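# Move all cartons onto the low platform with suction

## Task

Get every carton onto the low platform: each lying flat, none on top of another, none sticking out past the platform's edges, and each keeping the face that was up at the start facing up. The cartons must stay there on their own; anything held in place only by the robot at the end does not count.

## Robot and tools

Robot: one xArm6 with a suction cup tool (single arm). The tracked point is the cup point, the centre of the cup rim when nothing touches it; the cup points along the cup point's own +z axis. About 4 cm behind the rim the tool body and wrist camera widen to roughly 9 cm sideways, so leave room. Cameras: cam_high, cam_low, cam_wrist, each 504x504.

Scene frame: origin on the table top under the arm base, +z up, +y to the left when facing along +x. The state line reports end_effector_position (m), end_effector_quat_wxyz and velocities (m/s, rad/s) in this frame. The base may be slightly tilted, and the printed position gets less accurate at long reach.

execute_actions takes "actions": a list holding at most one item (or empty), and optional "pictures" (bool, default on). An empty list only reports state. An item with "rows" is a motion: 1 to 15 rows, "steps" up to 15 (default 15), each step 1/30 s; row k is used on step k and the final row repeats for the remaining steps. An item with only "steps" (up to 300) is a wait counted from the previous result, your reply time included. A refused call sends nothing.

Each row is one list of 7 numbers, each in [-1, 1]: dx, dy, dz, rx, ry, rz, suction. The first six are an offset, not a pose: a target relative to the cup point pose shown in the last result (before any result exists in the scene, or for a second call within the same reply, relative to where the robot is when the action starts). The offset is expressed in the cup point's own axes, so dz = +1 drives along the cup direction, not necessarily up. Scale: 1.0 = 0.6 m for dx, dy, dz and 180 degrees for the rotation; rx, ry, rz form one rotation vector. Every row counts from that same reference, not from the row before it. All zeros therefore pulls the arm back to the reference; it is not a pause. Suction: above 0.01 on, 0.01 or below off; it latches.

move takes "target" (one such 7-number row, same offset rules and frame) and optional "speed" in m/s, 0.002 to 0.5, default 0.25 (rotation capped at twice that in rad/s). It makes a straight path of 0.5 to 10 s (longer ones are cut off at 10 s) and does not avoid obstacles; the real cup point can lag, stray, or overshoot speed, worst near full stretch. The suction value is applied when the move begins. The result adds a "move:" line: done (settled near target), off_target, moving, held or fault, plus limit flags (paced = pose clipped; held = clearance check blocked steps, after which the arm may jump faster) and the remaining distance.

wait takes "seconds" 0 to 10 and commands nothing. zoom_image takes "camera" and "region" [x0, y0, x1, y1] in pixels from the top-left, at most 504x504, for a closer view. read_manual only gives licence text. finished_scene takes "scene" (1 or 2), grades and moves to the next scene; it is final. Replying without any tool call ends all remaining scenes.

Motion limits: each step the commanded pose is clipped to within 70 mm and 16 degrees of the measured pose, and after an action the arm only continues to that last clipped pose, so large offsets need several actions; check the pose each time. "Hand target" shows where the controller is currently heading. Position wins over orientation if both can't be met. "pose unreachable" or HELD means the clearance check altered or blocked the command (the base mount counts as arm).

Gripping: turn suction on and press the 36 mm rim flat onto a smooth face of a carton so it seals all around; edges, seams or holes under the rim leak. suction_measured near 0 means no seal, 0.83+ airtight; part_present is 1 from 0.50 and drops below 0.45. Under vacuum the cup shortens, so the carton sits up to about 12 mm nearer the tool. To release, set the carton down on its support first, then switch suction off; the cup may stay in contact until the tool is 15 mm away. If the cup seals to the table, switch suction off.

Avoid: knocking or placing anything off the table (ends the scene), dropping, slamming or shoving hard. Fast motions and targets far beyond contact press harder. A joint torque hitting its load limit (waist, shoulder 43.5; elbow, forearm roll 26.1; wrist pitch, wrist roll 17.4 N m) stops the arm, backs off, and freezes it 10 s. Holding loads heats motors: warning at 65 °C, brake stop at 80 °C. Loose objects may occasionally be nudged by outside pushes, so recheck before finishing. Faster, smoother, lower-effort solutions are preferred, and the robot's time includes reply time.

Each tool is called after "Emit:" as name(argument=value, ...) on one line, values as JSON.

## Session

Emit:
execute_actions(actions=[])

Scene clock: 0.00 s of 8600.00 s.
end_effector_position=(+0.3999, +0.0021, +0.2994) suction_measured=0.00 part_present=0 end_effector_quat_wxyz=(-0.007, -0.001, +1.000, +0.002) end_effector_velocity=(-0.000, +0.000, +0.000) end_effector_angular_velocity=(-0.000, +0.000, +0.001)
Joint positions: [-0.001 -0.262 -0.926  0.003  1.196  2.357]
Joint velocities: [ 0.  0. -0. -0.  0. -0.]
Joint torques (N m, as the arm reports them, + toward a larger angle): no reading
Hand target: +0.400, +0.002, +0.299; -0.007, -0.001, +1.000, +0.002

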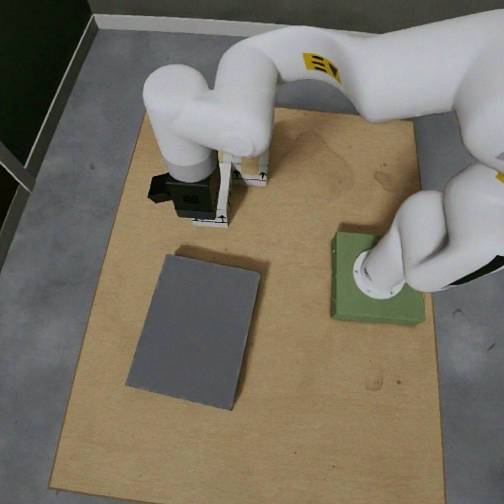

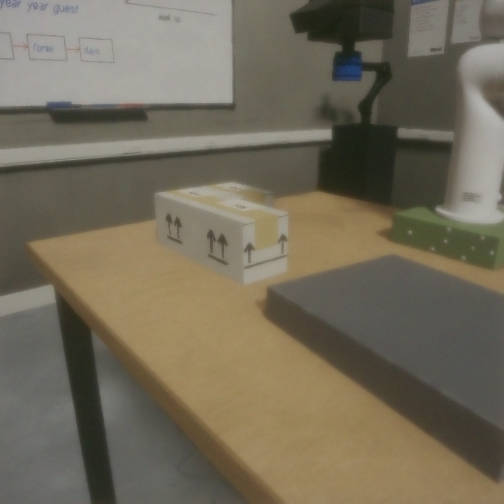

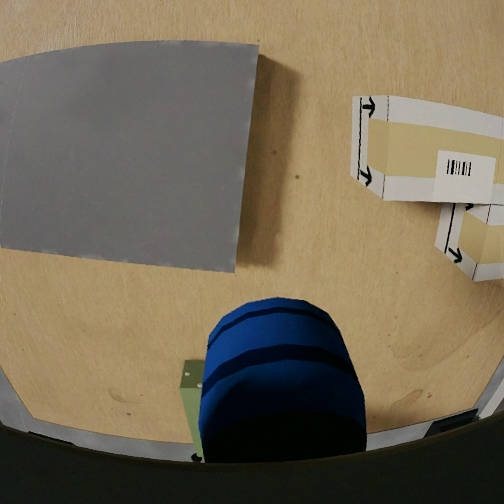

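Emit:
move(target=[-0.15, -0.43, 0, 0, 0, 0, 0])

Scene clock: 2.83 s of 8600.00 s.
end_effector_position=(+0.4916, -0.2545, +0.2982) suction_measured=0.00 part_present=0 end_effector_quat_wxyz=(-0.005, -0.002, +1.000, +0.004) end_effector_velocity=(+0.001, -0.002, -0.001) end_effector_angular_velocity=(+0.004, +0.004, -0.001)
Joint positions: [-0.485  0.272 -1.542  0.003  1.277  1.873]
Joint velocities: [-0.003  0.01  -0.012  0.002  0.007 -0.002]
Joint torques (N m, as the arm reports them, + toward a larger angle): [ -1.39 -26.76 -21.6    0.53  -1.89   0.33]
Hand target: +0.492, -0.255, +0.298; -0.006, -0.002, +1.000, +0.004
Off the commanded pose: 0.002 m, 0 deg.
move: done

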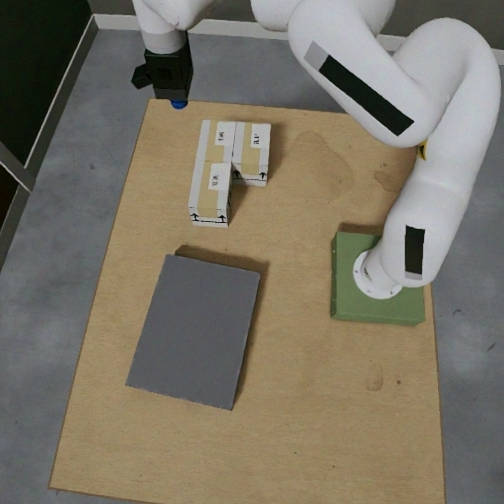

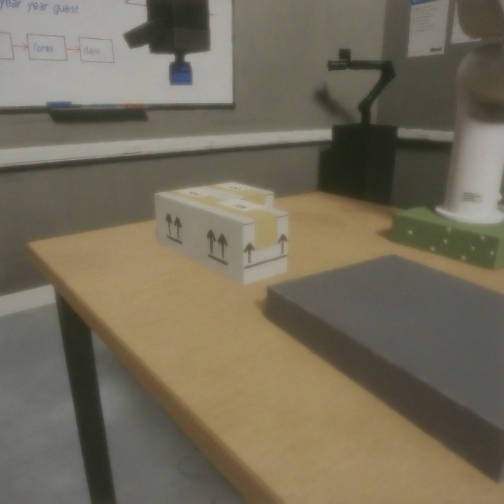

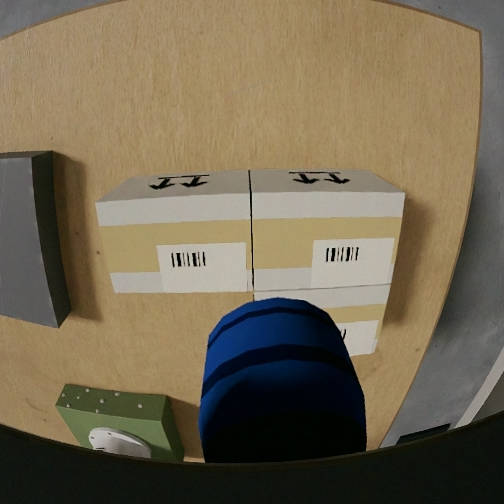

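Emit:
zoom_image(camera="cam_low", region=[80, 170, 320, 320])

Region (80, 170, 320, 320) of cam_low's 504x504 image, scaled by 2.100, with more detail than that image has; it fills the top 315 rows of this view, and the rest is white.

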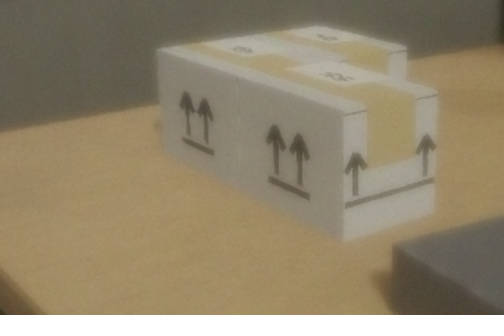

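Emit:
move(target=[0.151, 0.114, 0.285, 0, 0, 0, 0])

Scene clock: 14.47 s of 8600.00 s.
end_effector_position=(+0.3992, -0.1865, +0.1289) suction_measured=0.00 part_present=0 end_effector_quat_wxyz=(-0.005, -0.001, +1.000, +0.003) end_effector_velocity=(-0.002, +0.002, -0.004) end_effector_angular_velocity=(+0.001, +0.002, -0.000)
Joint positions: [-0.443  0.12  -0.814  0.003  0.7    1.914]
Joint velocities: [ 0.001  0.002  0.012 -0.    -0.012  0.002]
Joint torques (N m, as the arm reports them, + toward a larger angle): [ -1.54 -20.68 -18.17   0.45  -1.96   0.35]
Hand target: +0.399, -0.186, +0.128; -0.006, -0.001, +1.000, +0.003
Off the commanded pose: 0.001 m, 0 deg.
After step 90, 7.27 s passed at rest.
move: done

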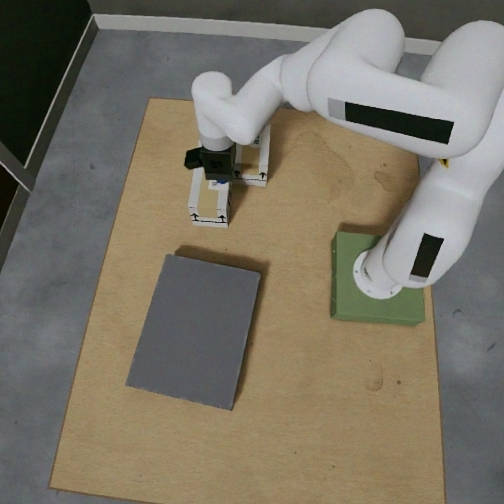

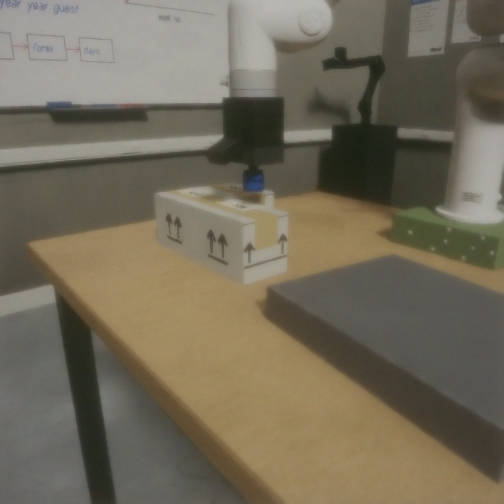

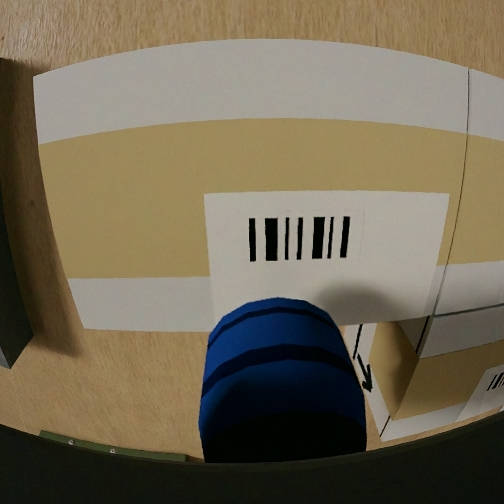

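Emit:
move(target=[-0.0175, -0.0113, 0.0365, 0, 0, 0, 0], speed=0.08)

Scene clock: 22.23 s of 8600.00 s.
end_effector_position=(+0.4096, -0.1932, +0.1072) suction_measured=0.00 part_present=0 end_effector_quat_wxyz=(-0.005, -0.001, +1.000, +0.003) end_effector_velocity=(+0.001, -0.000, -0.001) end_effector_angular_velocity=(+0.000, -0.001, -0.000)
Joint positions: [-0.447  0.205 -0.85   0.003  0.651  1.911]
Joint velocities: [ 0.     0.006 -0.003  0.001 -0.003 -0.   ]
Joint torques (N m, as the arm reports them, + toward a larger angle): [ -1.36 -22.14 -17.39   0.47  -1.88   0.25]
Hand target: +0.410, -0.193, +0.107; -0.005, -0.001, +1.000, +0.003
Off the commanded pose: 0.000 m, 0 deg.
After step 90, 3.93 s passed at rest.
move: done

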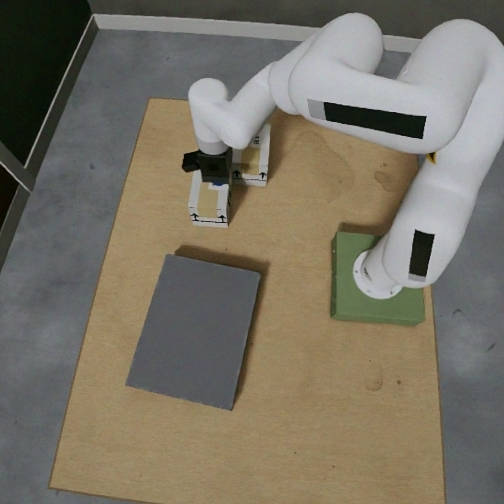

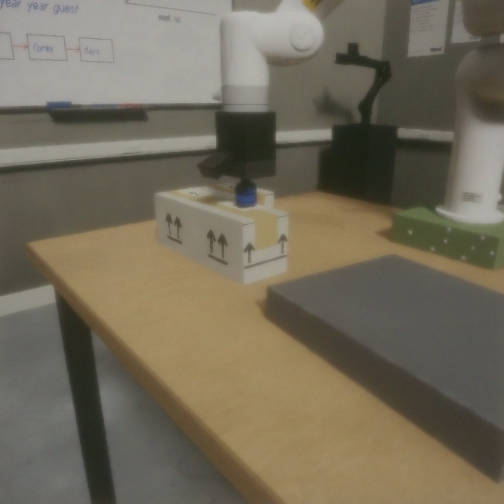

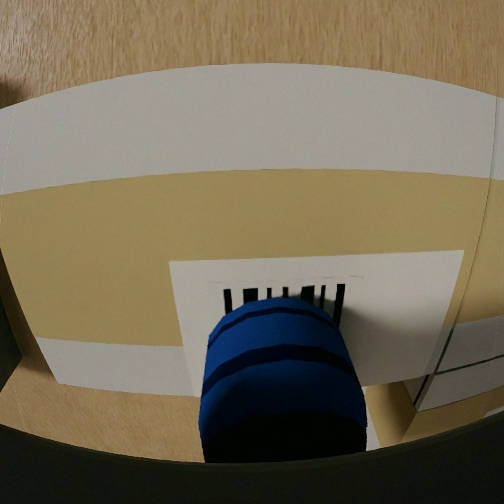

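Emit:
move(target=[0.005, 0.0025, 0.0235, 0, 0, 0, 0], speed=0.04)

Emit:
execute_actions(actions=[{"rows": [[0,0,0,0,0,0,1]], "steps": 12}])

Scene clock: 26.13 s of 8600.00 s.
end_effector_position=(+0.4073, -0.1921, +0.0941) suction_measured=0.00 part_present=0 end_effector_quat_wxyz=(-0.004, -0.001, +1.000, +0.002) end_effector_velocity=(-0.002, +0.001, -0.003) end_effector_angular_velocity=(+0.002, +0.005, +0.001)
Joint positions: [-0.447  0.228 -0.833  0.003  0.608  1.911]
Joint velocities: [ 0.     0.005  0.004 -0.001 -0.004  0.   ]
Joint torques (N m, as the arm reports them, + toward a larger angle): [ -1.26 -18.22 -12.8    0.48  -0.85   0.39]
Hand target: +0.406, -0.192, +0.093; -0.005, -0.001, +1.000, +0.003
Off the commanded pose: 0.001 m, 0 deg.
After step 90, 0.10 s passed at rest.
move: done

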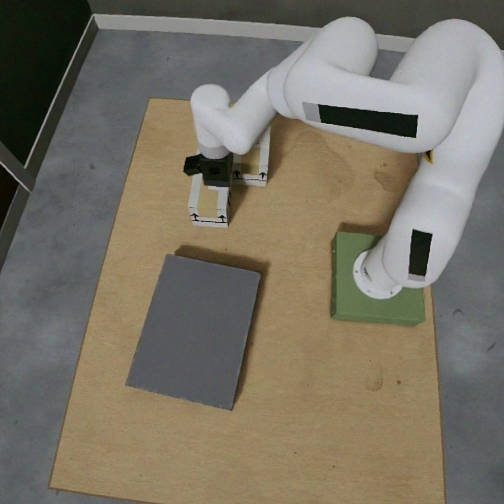

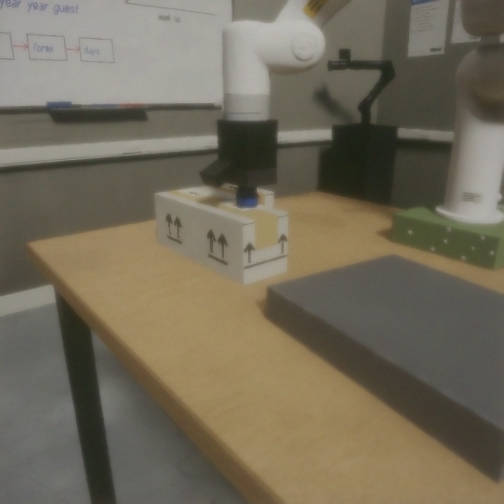

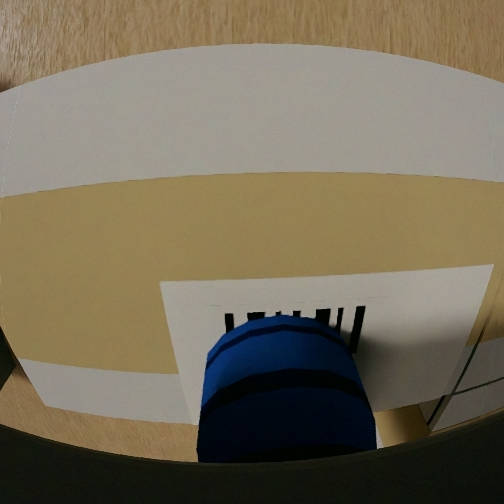

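Scene clock: 26.53 s of 8600.00 s.
end_effector_position=(+0.4062, -0.1916, +0.0930) suction_measured=0.88 part_present=1 end_effector_quat_wxyz=(-0.005, -0.001, +1.000, +0.003) end_effector_velocity=(+0.009, -0.004, +0.008) end_effector_angular_velocity=(-0.012, -0.025, -0.000)
Joint positions: [-0.447  0.229 -0.832  0.003  0.609  1.911]
Joint velocities: [-0.001 -0.008 -0.013  0.    -0.006 -0.   ]
Joint torques (N m, as the arm reports them, + toward a larger angle): [ -1.2  -25.78 -20.16   0.6   -2.81   0.19]
Hand target: +0.407, -0.192, +0.094; -0.004, -0.001, +1.000, +0.002
Off the commanded pose: 0.002 m, 0 deg.
Steps of this call (steps 1 to 12: all 12 steps of this action). Readings (end_effector_position | what the end effector reports):
1: (+0.4072, -0.1920, +0.0940) | suction_measured=0.06 part_present=0
2: (+0.4070, -0.1919, +0.0937) | suction_measured=0.25 part_present=0
4: (+0.4049, -0.1909, +0.0917) | suction_measured=0.45 part_present=0
8: (+0.4047, -0.1908, +0.0916) | suction_measured=0.76 part_present=1
12: the state above

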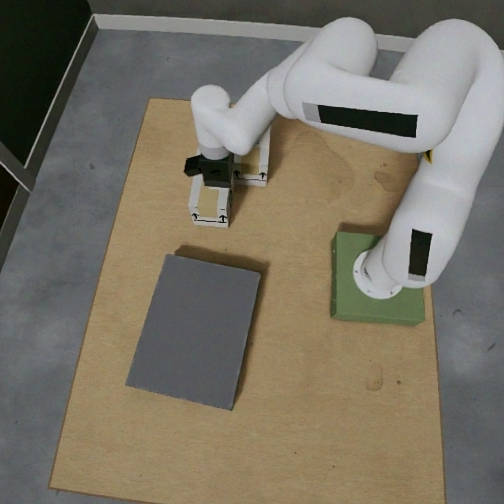

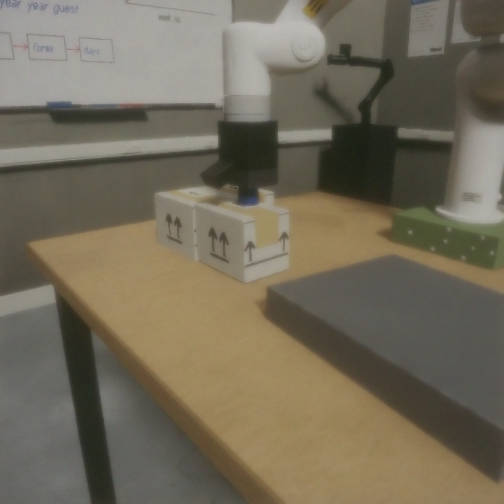

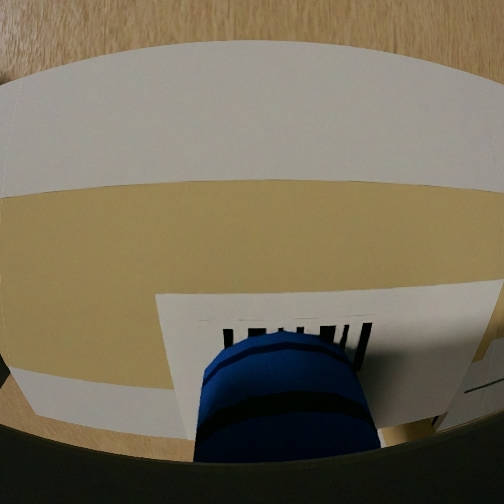

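Emit:
move(target=[0, 0, -0.2, 0, 0, 0, 1], speed=0.2)

Emit:
move(target=[-0.0857, 0.6965, 0.08, 0, 0, 0.0444, 1], speed=0.25)

Scene clock: 45.97 s of 8600.00 s.
end_effector_position=(+0.4069, -0.1916, +0.2118) suction_measured=0.93 part_present=1 end_effector_quat_wxyz=(-0.006, -0.001, +1.000, +0.004) end_effector_velocity=(+0.003, -0.002, +0.008) end_effector_angular_velocity=(-0.006, -0.011, +0.001)
Joint positions: [-0.447 -0.003 -0.938  0.003  0.949  1.911]
Joint velocities: [ 0.    -0.008 -0.012 -0.001  0.008 -0.   ]
Joint torques (N m, as the arm reports them, + toward a larger angle): [ -1.26 -23.28 -24.22   0.43  -2.77   0.28]
Hand target: +0.407, -0.192, +0.213; -0.005, -0.001, +1.000, +0.003
Off the commanded pose: 0.001 m, 0 deg.
After step 90, 15.33 s passed at rest.
move: done

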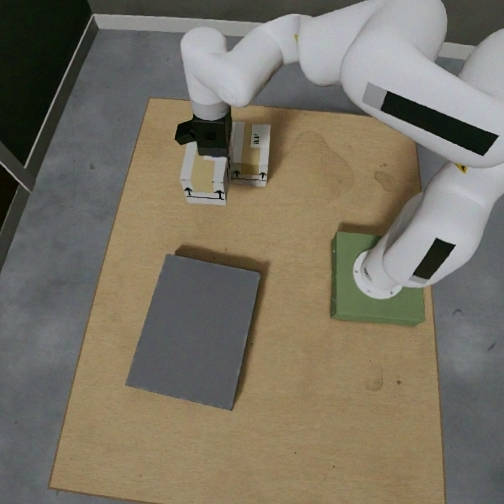

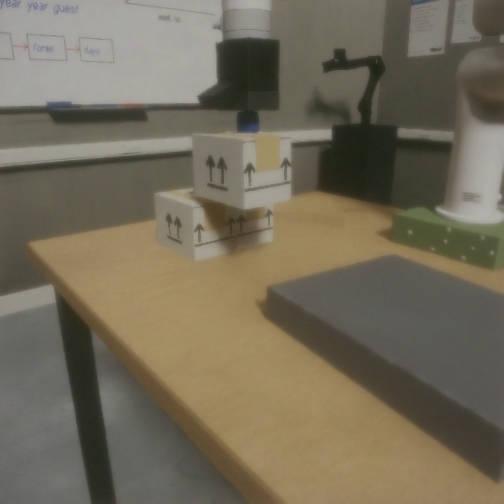

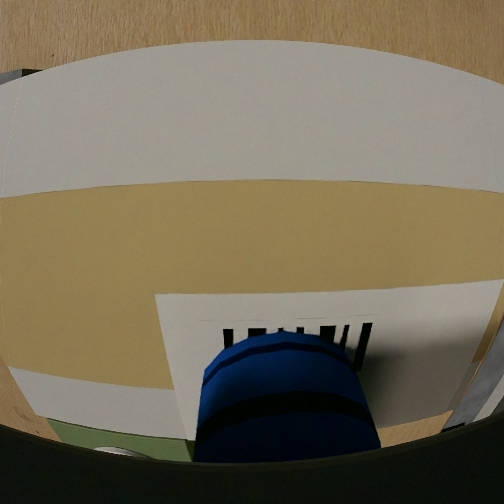

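Scene clock: 48.23 s of 8600.00 s.
end_effector_position=(+0.4553, +0.2245, +0.1644) suction_measured=0.93 part_present=1 end_effector_quat_wxyz=(-0.007, +0.069, +0.998, -0.000) end_effector_velocity=(-0.000, +0.003, -0.001) end_effector_angular_velocity=(+0.000, +0.003, -0.000)
Joint positions: [ 0.452  0.253 -1.114  0.004  0.869  2.949]
Joint velocities: [ 0.005  0.007 -0.008  0.002  0.003  0.004]
Joint torques (N m, as the arm reports them, + toward a larger angle): [ -1.   -28.45 -23.46   0.35  -2.83   0.26]
Hand target: +0.455, +0.225, +0.164; -0.007, +0.068, +0.998, -0.000
Off the commanded pose: 0.003 m, 0 deg.
move: done

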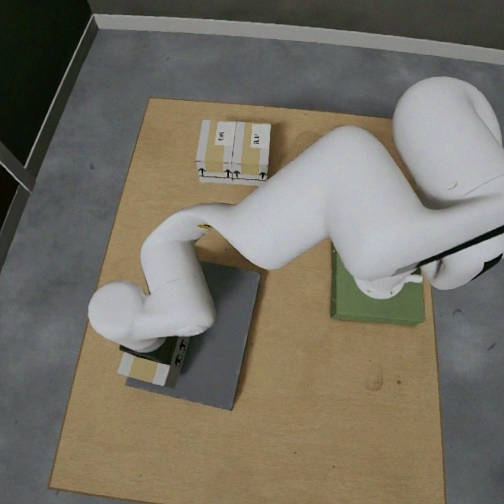

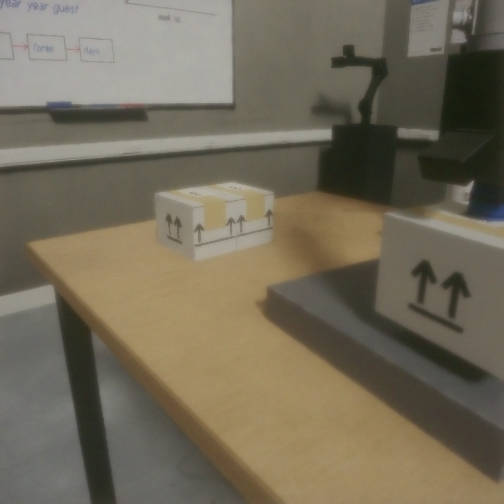

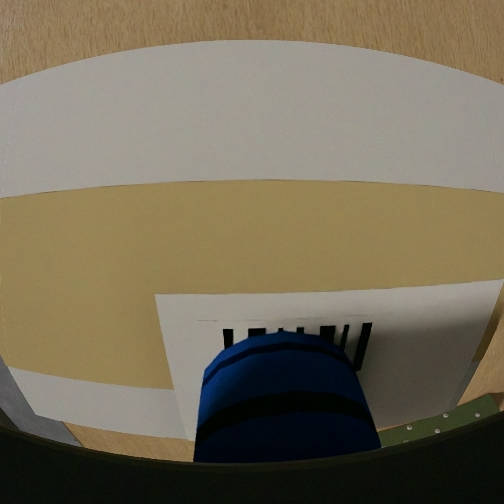

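Emit:
move(target=[-0.003, 0.003, 0.02, 0, 0, 0, 1], speed=0.05)

Emit:
zoom_image(camera="cam_high", region=[90, 250, 290, 430])

Scene clock: 51.20 s of 8600.00 s.
end_effector_position=(+0.4572, +0.2260, +0.1526) suction_measured=0.93 part_present=1 end_effector_quat_wxyz=(-0.007, +0.069, +0.998, -0.000) end_effector_velocity=(+0.002, +0.001, +0.001) end_effector_angular_velocity=(+0.003, -0.006, +0.000)
Joint positions: [ 0.453  0.28  -1.114  0.004  0.841  2.95 ]
Joint velocities: [ 0.     0.001 -0.003 -0.    -0.005  0.   ]
Joint torques (N m, as the arm reports them, + toward a larger angle): [ -1.   -29.26 -23.33   0.46  -2.83   0.22]
Hand target: +0.457, +0.226, +0.152; -0.007, +0.069, +0.998, -0.000
Off the commanded pose: 0.000 m, 0 deg.
move: done

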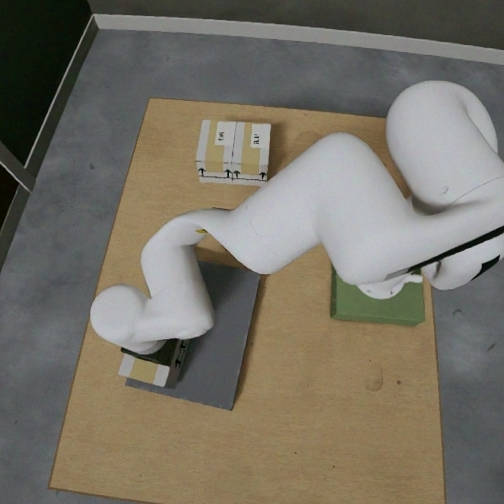

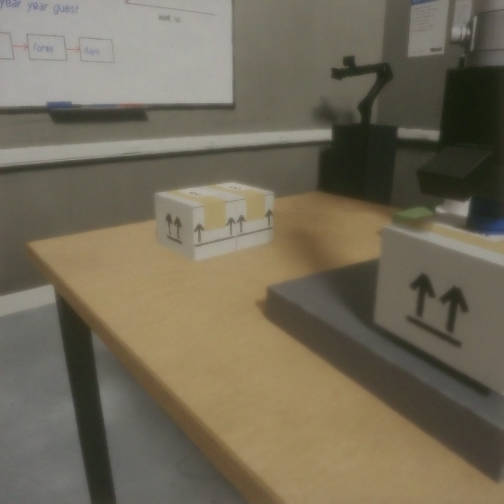

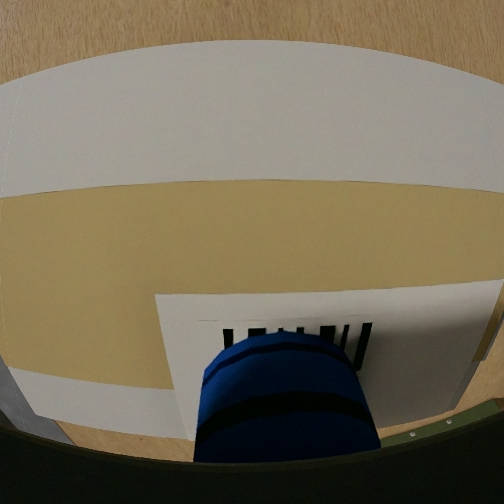

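Region (90, 250, 290, 430) of cam_high's 504x504 image, scaled by 2.520, with more detail than that image has; it fills the top 454 rows of this view, and the rest is white.

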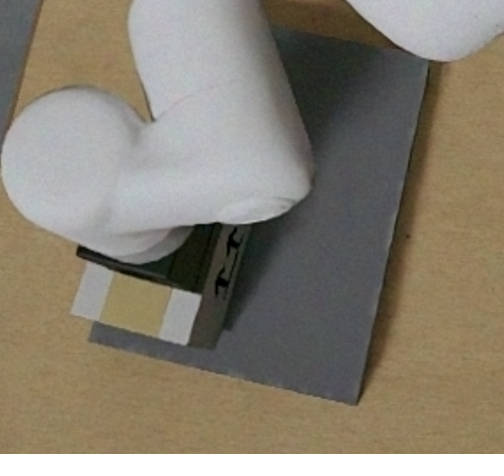

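Emit:
move(target=[0, 0, 0.022, 0, 0, -0.0055, 1], speed=0.03)

Scene clock: 57.53 s of 8600.00 s.
end_effector_position=(+0.4571, +0.2260, +0.1396) suction_measured=0.93 part_present=1 end_effector_quat_wxyz=(-0.007, +0.060, +0.998, -0.000) end_effector_velocity=(+0.002, +0.001, +0.001) end_effector_angular_velocity=(+0.004, -0.007, +0.002)
Joint positions: [ 0.453  0.303 -1.103  0.004  0.808  2.933]
Joint velocities: [ 0.     0.001 -0.002  0.001 -0.006 -0.003]
Joint torques (N m, as the arm reports them, + toward a larger angle): [ -1.2  -29.62 -22.87   0.42  -2.94   0.21]
Hand target: +0.457, +0.226, +0.139; -0.007, +0.060, +0.998, -0.000
Off the commanded pose: 0.000 m, 0 deg.
After step 90, 2.57 s passed at rest.
move: done

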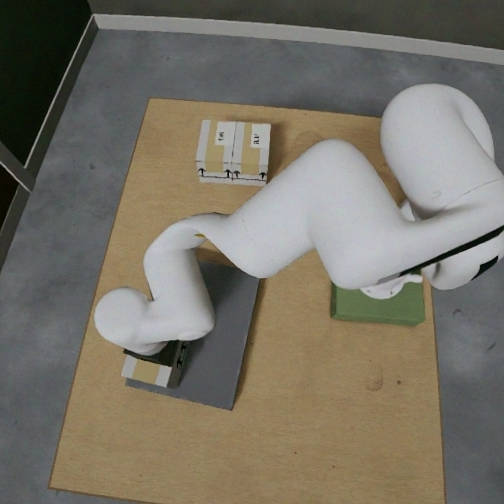

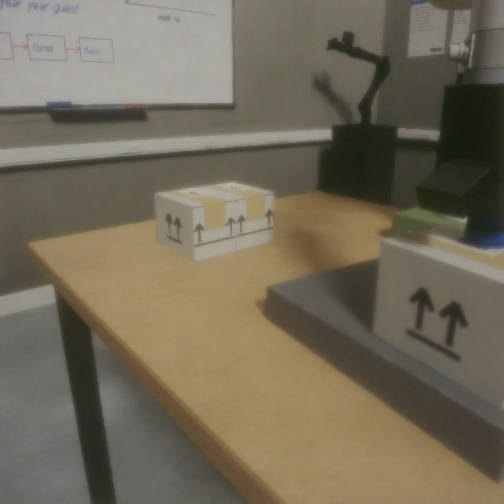

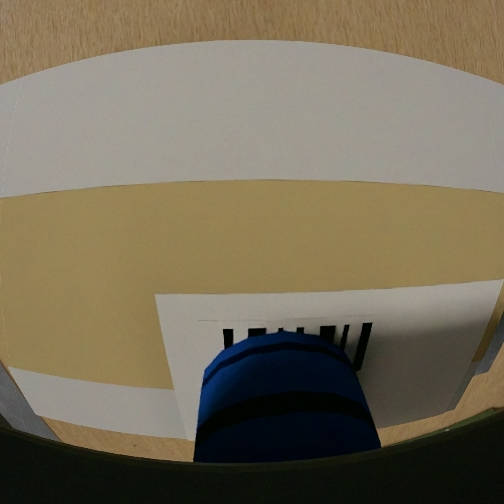

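Emit:
move(target=[0, 0, 0.008, 0, 0, 0, 1], speed=0.015)

Scene clock: 59.67 s of 8600.00 s.
end_effector_position=(+0.4581, +0.2266, +0.1367) suction_measured=0.93 part_present=1 end_effector_quat_wxyz=(-0.005, +0.060, +0.998, +0.001) end_effector_velocity=(+0.000, -0.001, -0.001) end_effector_angular_velocity=(+0.001, -0.000, -0.003)
Joint positions: [ 0.453  0.309 -1.102  0.004  0.797  2.933]
Joint velocities: [-0.002  0.002  0.001  0.001 -0.003 -0.   ]
Joint torques (N m, as the arm reports them, + toward a larger angle): [ -1.73 -21.32 -17.24   0.43  -2.62   0.33]
Hand target: +0.457, +0.226, +0.135; -0.007, +0.060, +0.998, -0.000
Off the commanded pose: 0.002 m, 0 deg.
move: done

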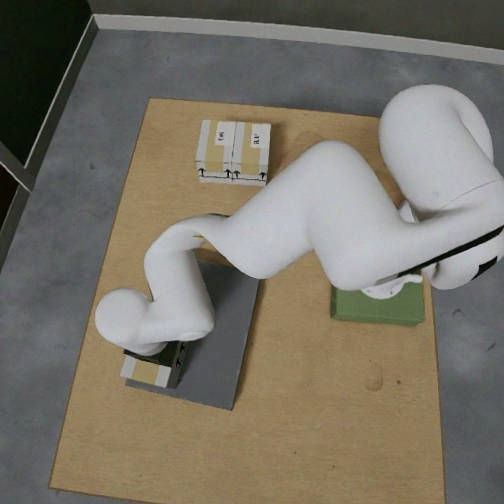

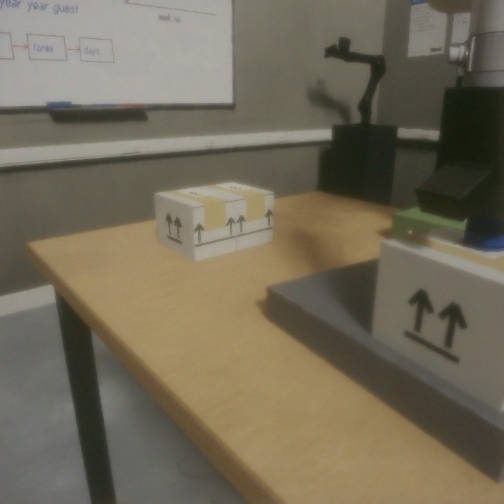

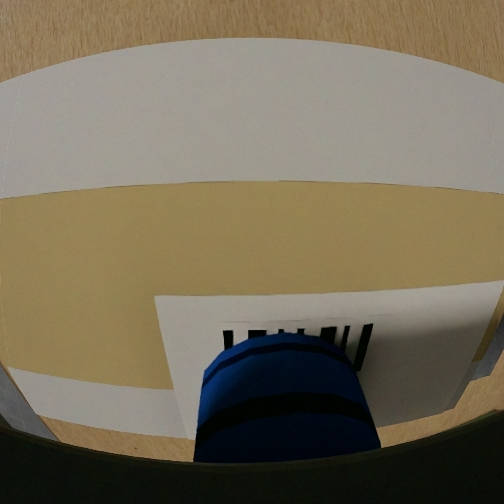

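Contact at ~0.137. Release, then lift straight up, then look.

Emit:
execute_actions(actions=[{"rows": [[0,0,0,0,0,0,0]], "steps": 10}], pictures=false)

Emit:
move(target=[0, 0, -0.06, 0, 0, 0, 0], speed=0.15)

Emit:
move(target=[0.07, -0.12, -0.22, 0, 0, 0, 0], speed=0.25)

Scene clock: 62.37 s of 8600.00 s.
end_effector_position=(+0.4576, +0.2262, +0.1360) suction_measured=0.00 part_present=0 end_effector_quat_wxyz=(-0.006, +0.060, +0.998, +0.000) end_effector_velocity=(+0.000, +0.000, +0.000) end_effector_angular_velocity=(+0.000, -0.000, -0.001)
Joint positions: [ 0.453  0.31  -1.101  0.004  0.797  2.933]
Joint velocities: [-0.     0.    -0.002  0.     0.001  0.   ]
Joint torques (N m, as the arm reports them, + toward a larger angle): [-1.89 -9.47 -7.92  0.17 -1.73  0.2 ]
Hand target: +0.458, +0.227, +0.137; -0.005, +0.060, +0.998, +0.001
Off the commanded pose: 0.001 m, 0 deg.
Steps of this call (steps 1 to 71: nothing new was sent; steps 72 to 81: all 10 steps of this action). Readings (end_effector_position | what the end effector reports):
72: (+0.4574, +0.2261, +0.1354) | suction_measured=0.71 part_present=1
73: (+0.4575, +0.2262, +0.1357) | suction_measured=0.06 part_present=0
75: (+0.4575, +0.2262, +0.1359) | suction_measured=0.00 part_present=0
79: (+0.4575, +0.2262, +0.1359) | suction_measured=0.00 part_present=0
81: the state above

Scene clock: 63.47 s of 8600.00 s.
end_effector_position=(+0.4576, +0.2261, +0.1713) suction_measured=0.00 part_present=0 end_effector_quat_wxyz=(-0.006, +0.060, +0.998, +0.000) end_effector_velocity=(+0.002, +0.002, +0.005) end_effector_angular_velocity=(+0.004, -0.006, +0.001)
Joint positions: [ 0.453  0.25  -1.131  0.004  0.888  2.933]
Joint velocities: [ 0.002 -0.005 -0.006  0.001  0.003 -0.   ]
Joint torques (N m, as the arm reports them, + toward a larger angle): [ -1.37 -24.96 -19.85   0.29  -2.05   0.19]
Hand target: +0.458, +0.226, +0.172; -0.006, +0.060, +0.998, +0.001
Off the commanded pose: 0.001 m, 0 deg.
move: done

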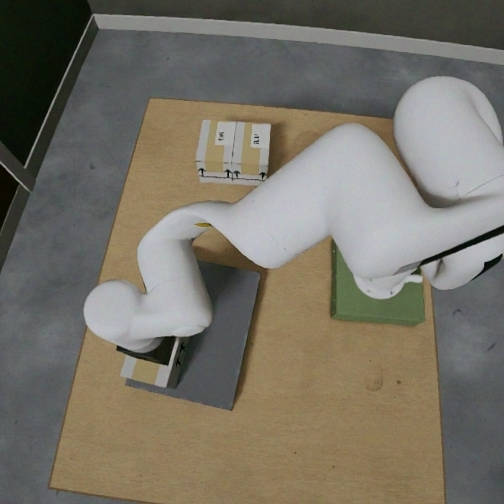

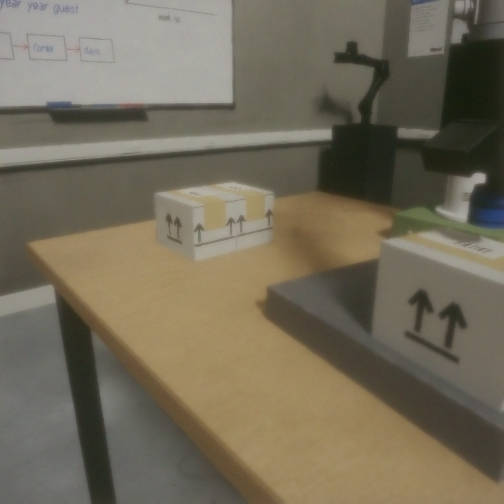

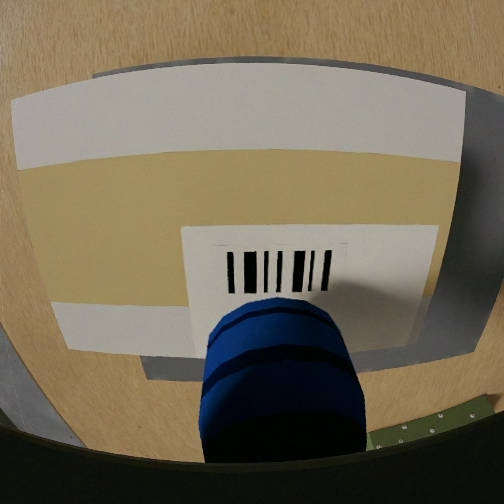

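Scene clock: 64.67 s of 8600.00 s.
end_effector_position=(+0.4085, +0.1598, +0.3029) suction_measured=0.00 part_present=0 end_effector_quat_wxyz=(-0.007, +0.060, +0.998, +0.000) end_effector_velocity=(+0.000, -0.000, +0.004) end_effector_angular_velocity=(+0.002, -0.005, -0.000)
Joint positions: [ 0.368 -0.128 -1.068  0.003  1.205  2.848]
Joint velocities: [-0.001 -0.007 -0.003  0.     0.005 -0.001]
Joint torques (N m, as the arm reports them, + toward a larger angle): [ -1.48 -17.83 -21.26   0.38  -1.84   0.35]
Hand target: +0.409, +0.160, +0.304; -0.007, +0.060, +0.998, +0.001
Off the commanded pose: 0.001 m, 0 deg.
move: done

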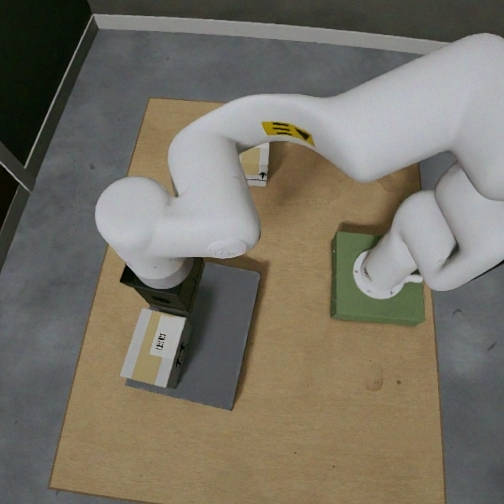

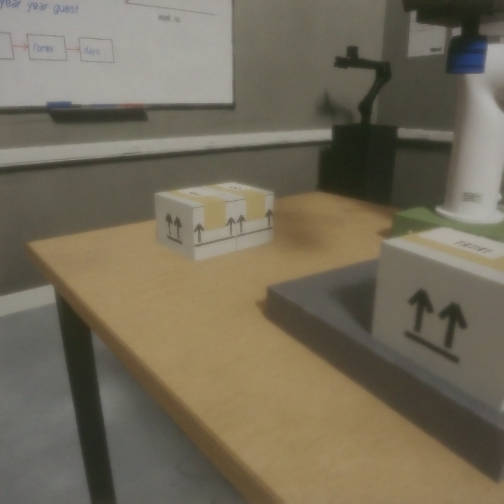

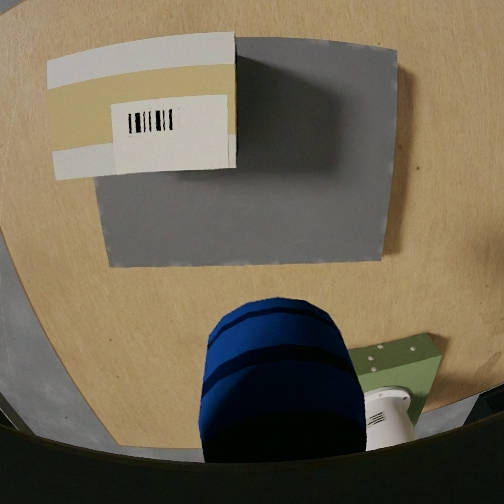

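Emit:
move(target=[-0.0987, -0.824, 0.325, 0, 0, -0.0383, 0], speed=0.28)

Scene clock: 86.13 s of 8600.00 s.
end_effector_position=(+0.4083, -0.3356, +0.1069) suction_measured=0.00 part_present=0 end_effector_quat_wxyz=(-0.005, -0.000, +1.000, +0.004) end_effector_velocity=(+0.000, -0.001, -0.002) end_effector_angular_velocity=(+0.003, +0.003, -0.000)
Joint positions: [-0.694  0.417 -1.167  0.002  0.758  1.665]
Joint velocities: [-0.002  0.008 -0.008  0.001  0.004 -0.003]
Joint torques (N m, as the arm reports them, + toward a larger angle): [ -1.27 -27.01 -18.58   0.4   -1.89   0.36]
Hand target: +0.408, -0.336, +0.107; -0.005, +0.000, +1.000, +0.004
Off the commanded pose: 0.003 m, 0 deg.
After step 90, 15.93 s passed at rest.
move: done

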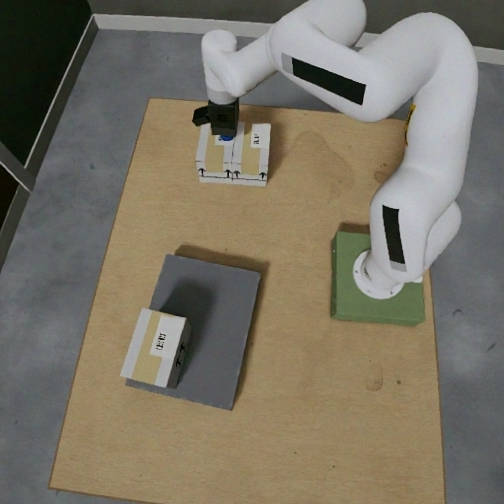

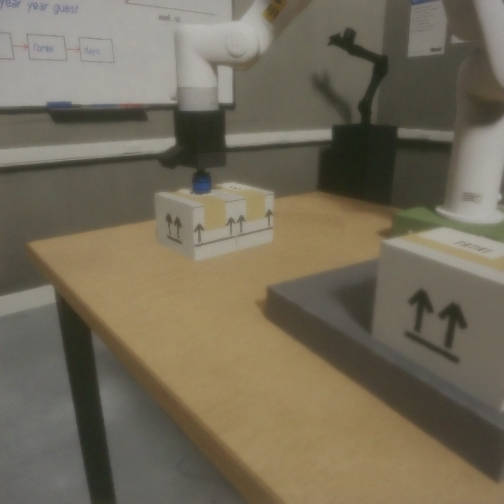

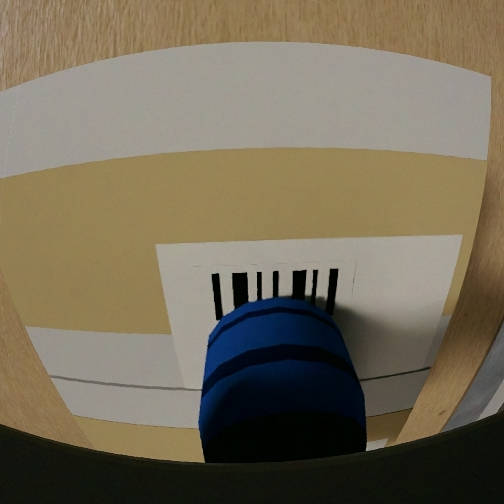

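Emit:
move(target=[-0.005, 0.0088, 0.0223, 0, 0, 0, 0], speed=0.04)

Emit:
execute_actions(actions=[{"rows": [[0,0,0,0,0,0,1]], "steps": 12}])

Scene clock: 90.00 s of 8600.00 s.
end_effector_position=(+0.4115, -0.3310, +0.0945) suction_measured=0.00 part_present=0 end_effector_quat_wxyz=(-0.005, +0.000, +1.000, +0.003) end_effector_velocity=(-0.000, +0.002, -0.003) end_effector_angular_velocity=(+0.003, +0.003, +0.000)
Joint positions: [-0.684  0.439 -1.159  0.002  0.726  1.677]
Joint velocities: [ 0.003  0.005  0.003  0.001 -0.003  0.002]
Joint torques (N m, as the arm reports them, + toward a larger angle): [  0.12 -23.26 -14.92   0.93  -1.26   0.33]
Hand target: +0.411, -0.330, +0.094; -0.005, -0.000, +1.000, +0.004
Off the commanded pose: 0.001 m, 0 deg.
After step 90, 0.07 s passed at rest.
move: done

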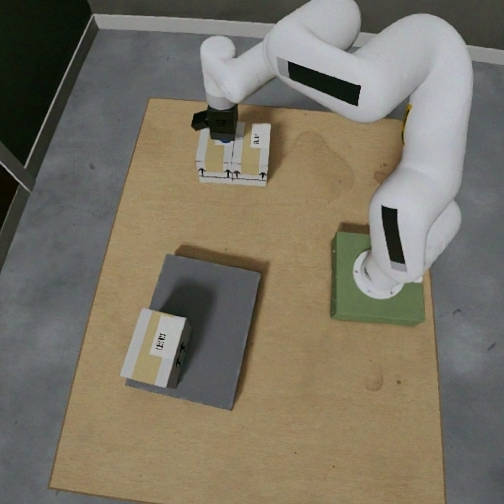

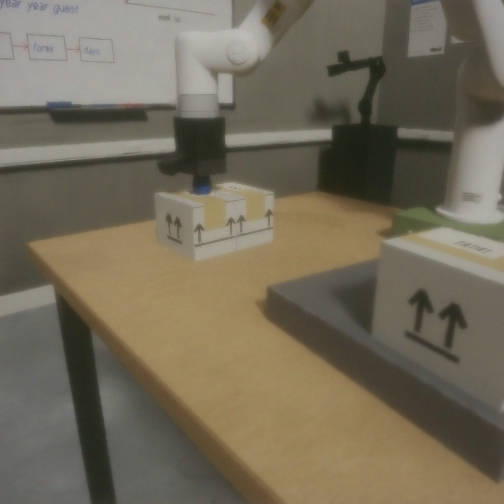

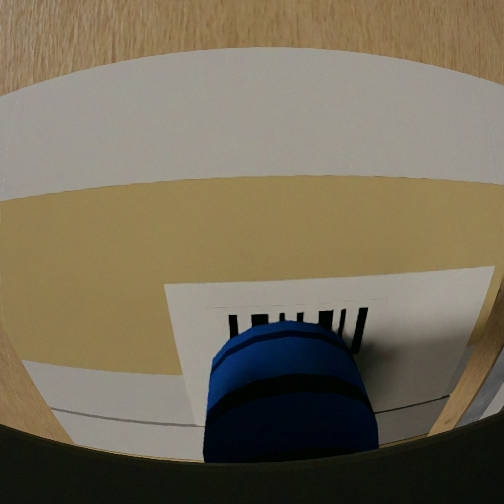

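Scene clock: 90.40 s of 8600.00 s.
end_effector_position=(+0.4111, -0.3305, +0.0938) suction_measured=0.88 part_present=1 end_effector_quat_wxyz=(-0.005, +0.000, +1.000, +0.004) end_effector_velocity=(+0.004, -0.004, +0.006) end_effector_angular_velocity=(-0.010, -0.012, +0.000)
Joint positions: [-0.683  0.44  -1.158  0.002  0.726  1.677]
Joint velocities: [-0.001 -0.007 -0.007 -0.001 -0.002 -0.   ]
Joint torques (N m, as the arm reports them, + toward a larger angle): [ -1.31 -29.82 -20.28   0.57  -2.42   0.23]
Hand target: +0.412, -0.331, +0.094; -0.005, +0.000, +1.000, +0.003
Off the commanded pose: 0.001 m, 0 deg.
Steps of this call (steps 1 to 12: all 12 steps of this action). Readings (end_effector_position | what the end effector reports):
1: (+0.4115, -0.3309, +0.0944) | suction_measured=0.06 part_present=0
2: (+0.4113, -0.3308, +0.0941) | suction_measured=0.24 part_present=0
4: (+0.4099, -0.3290, +0.0918) | suction_measured=0.44 part_present=0
8: (+0.4100, -0.3294, +0.0921) | suction_measured=0.76 part_present=1
12: the state above

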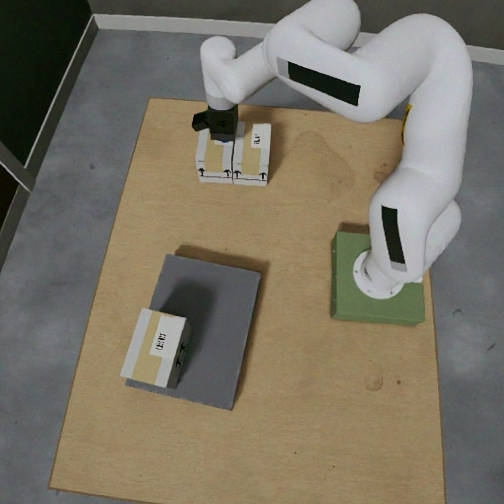

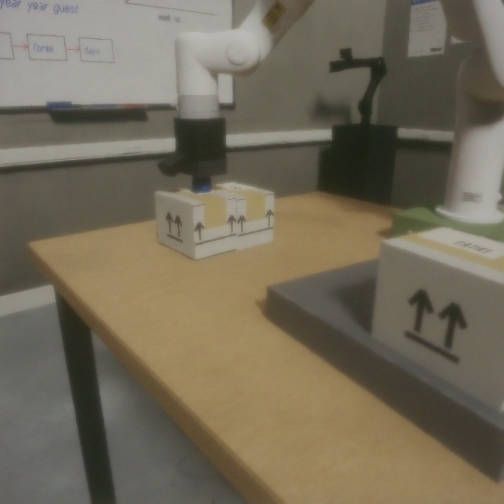

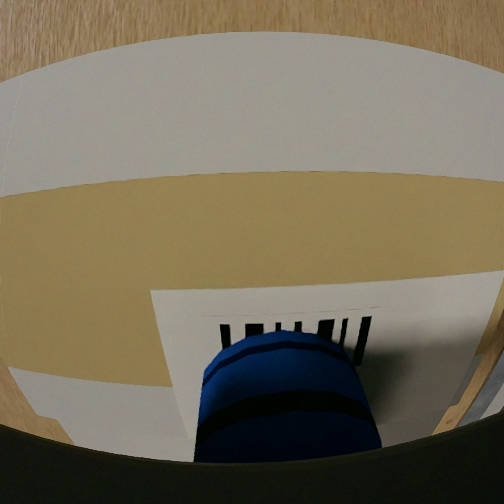

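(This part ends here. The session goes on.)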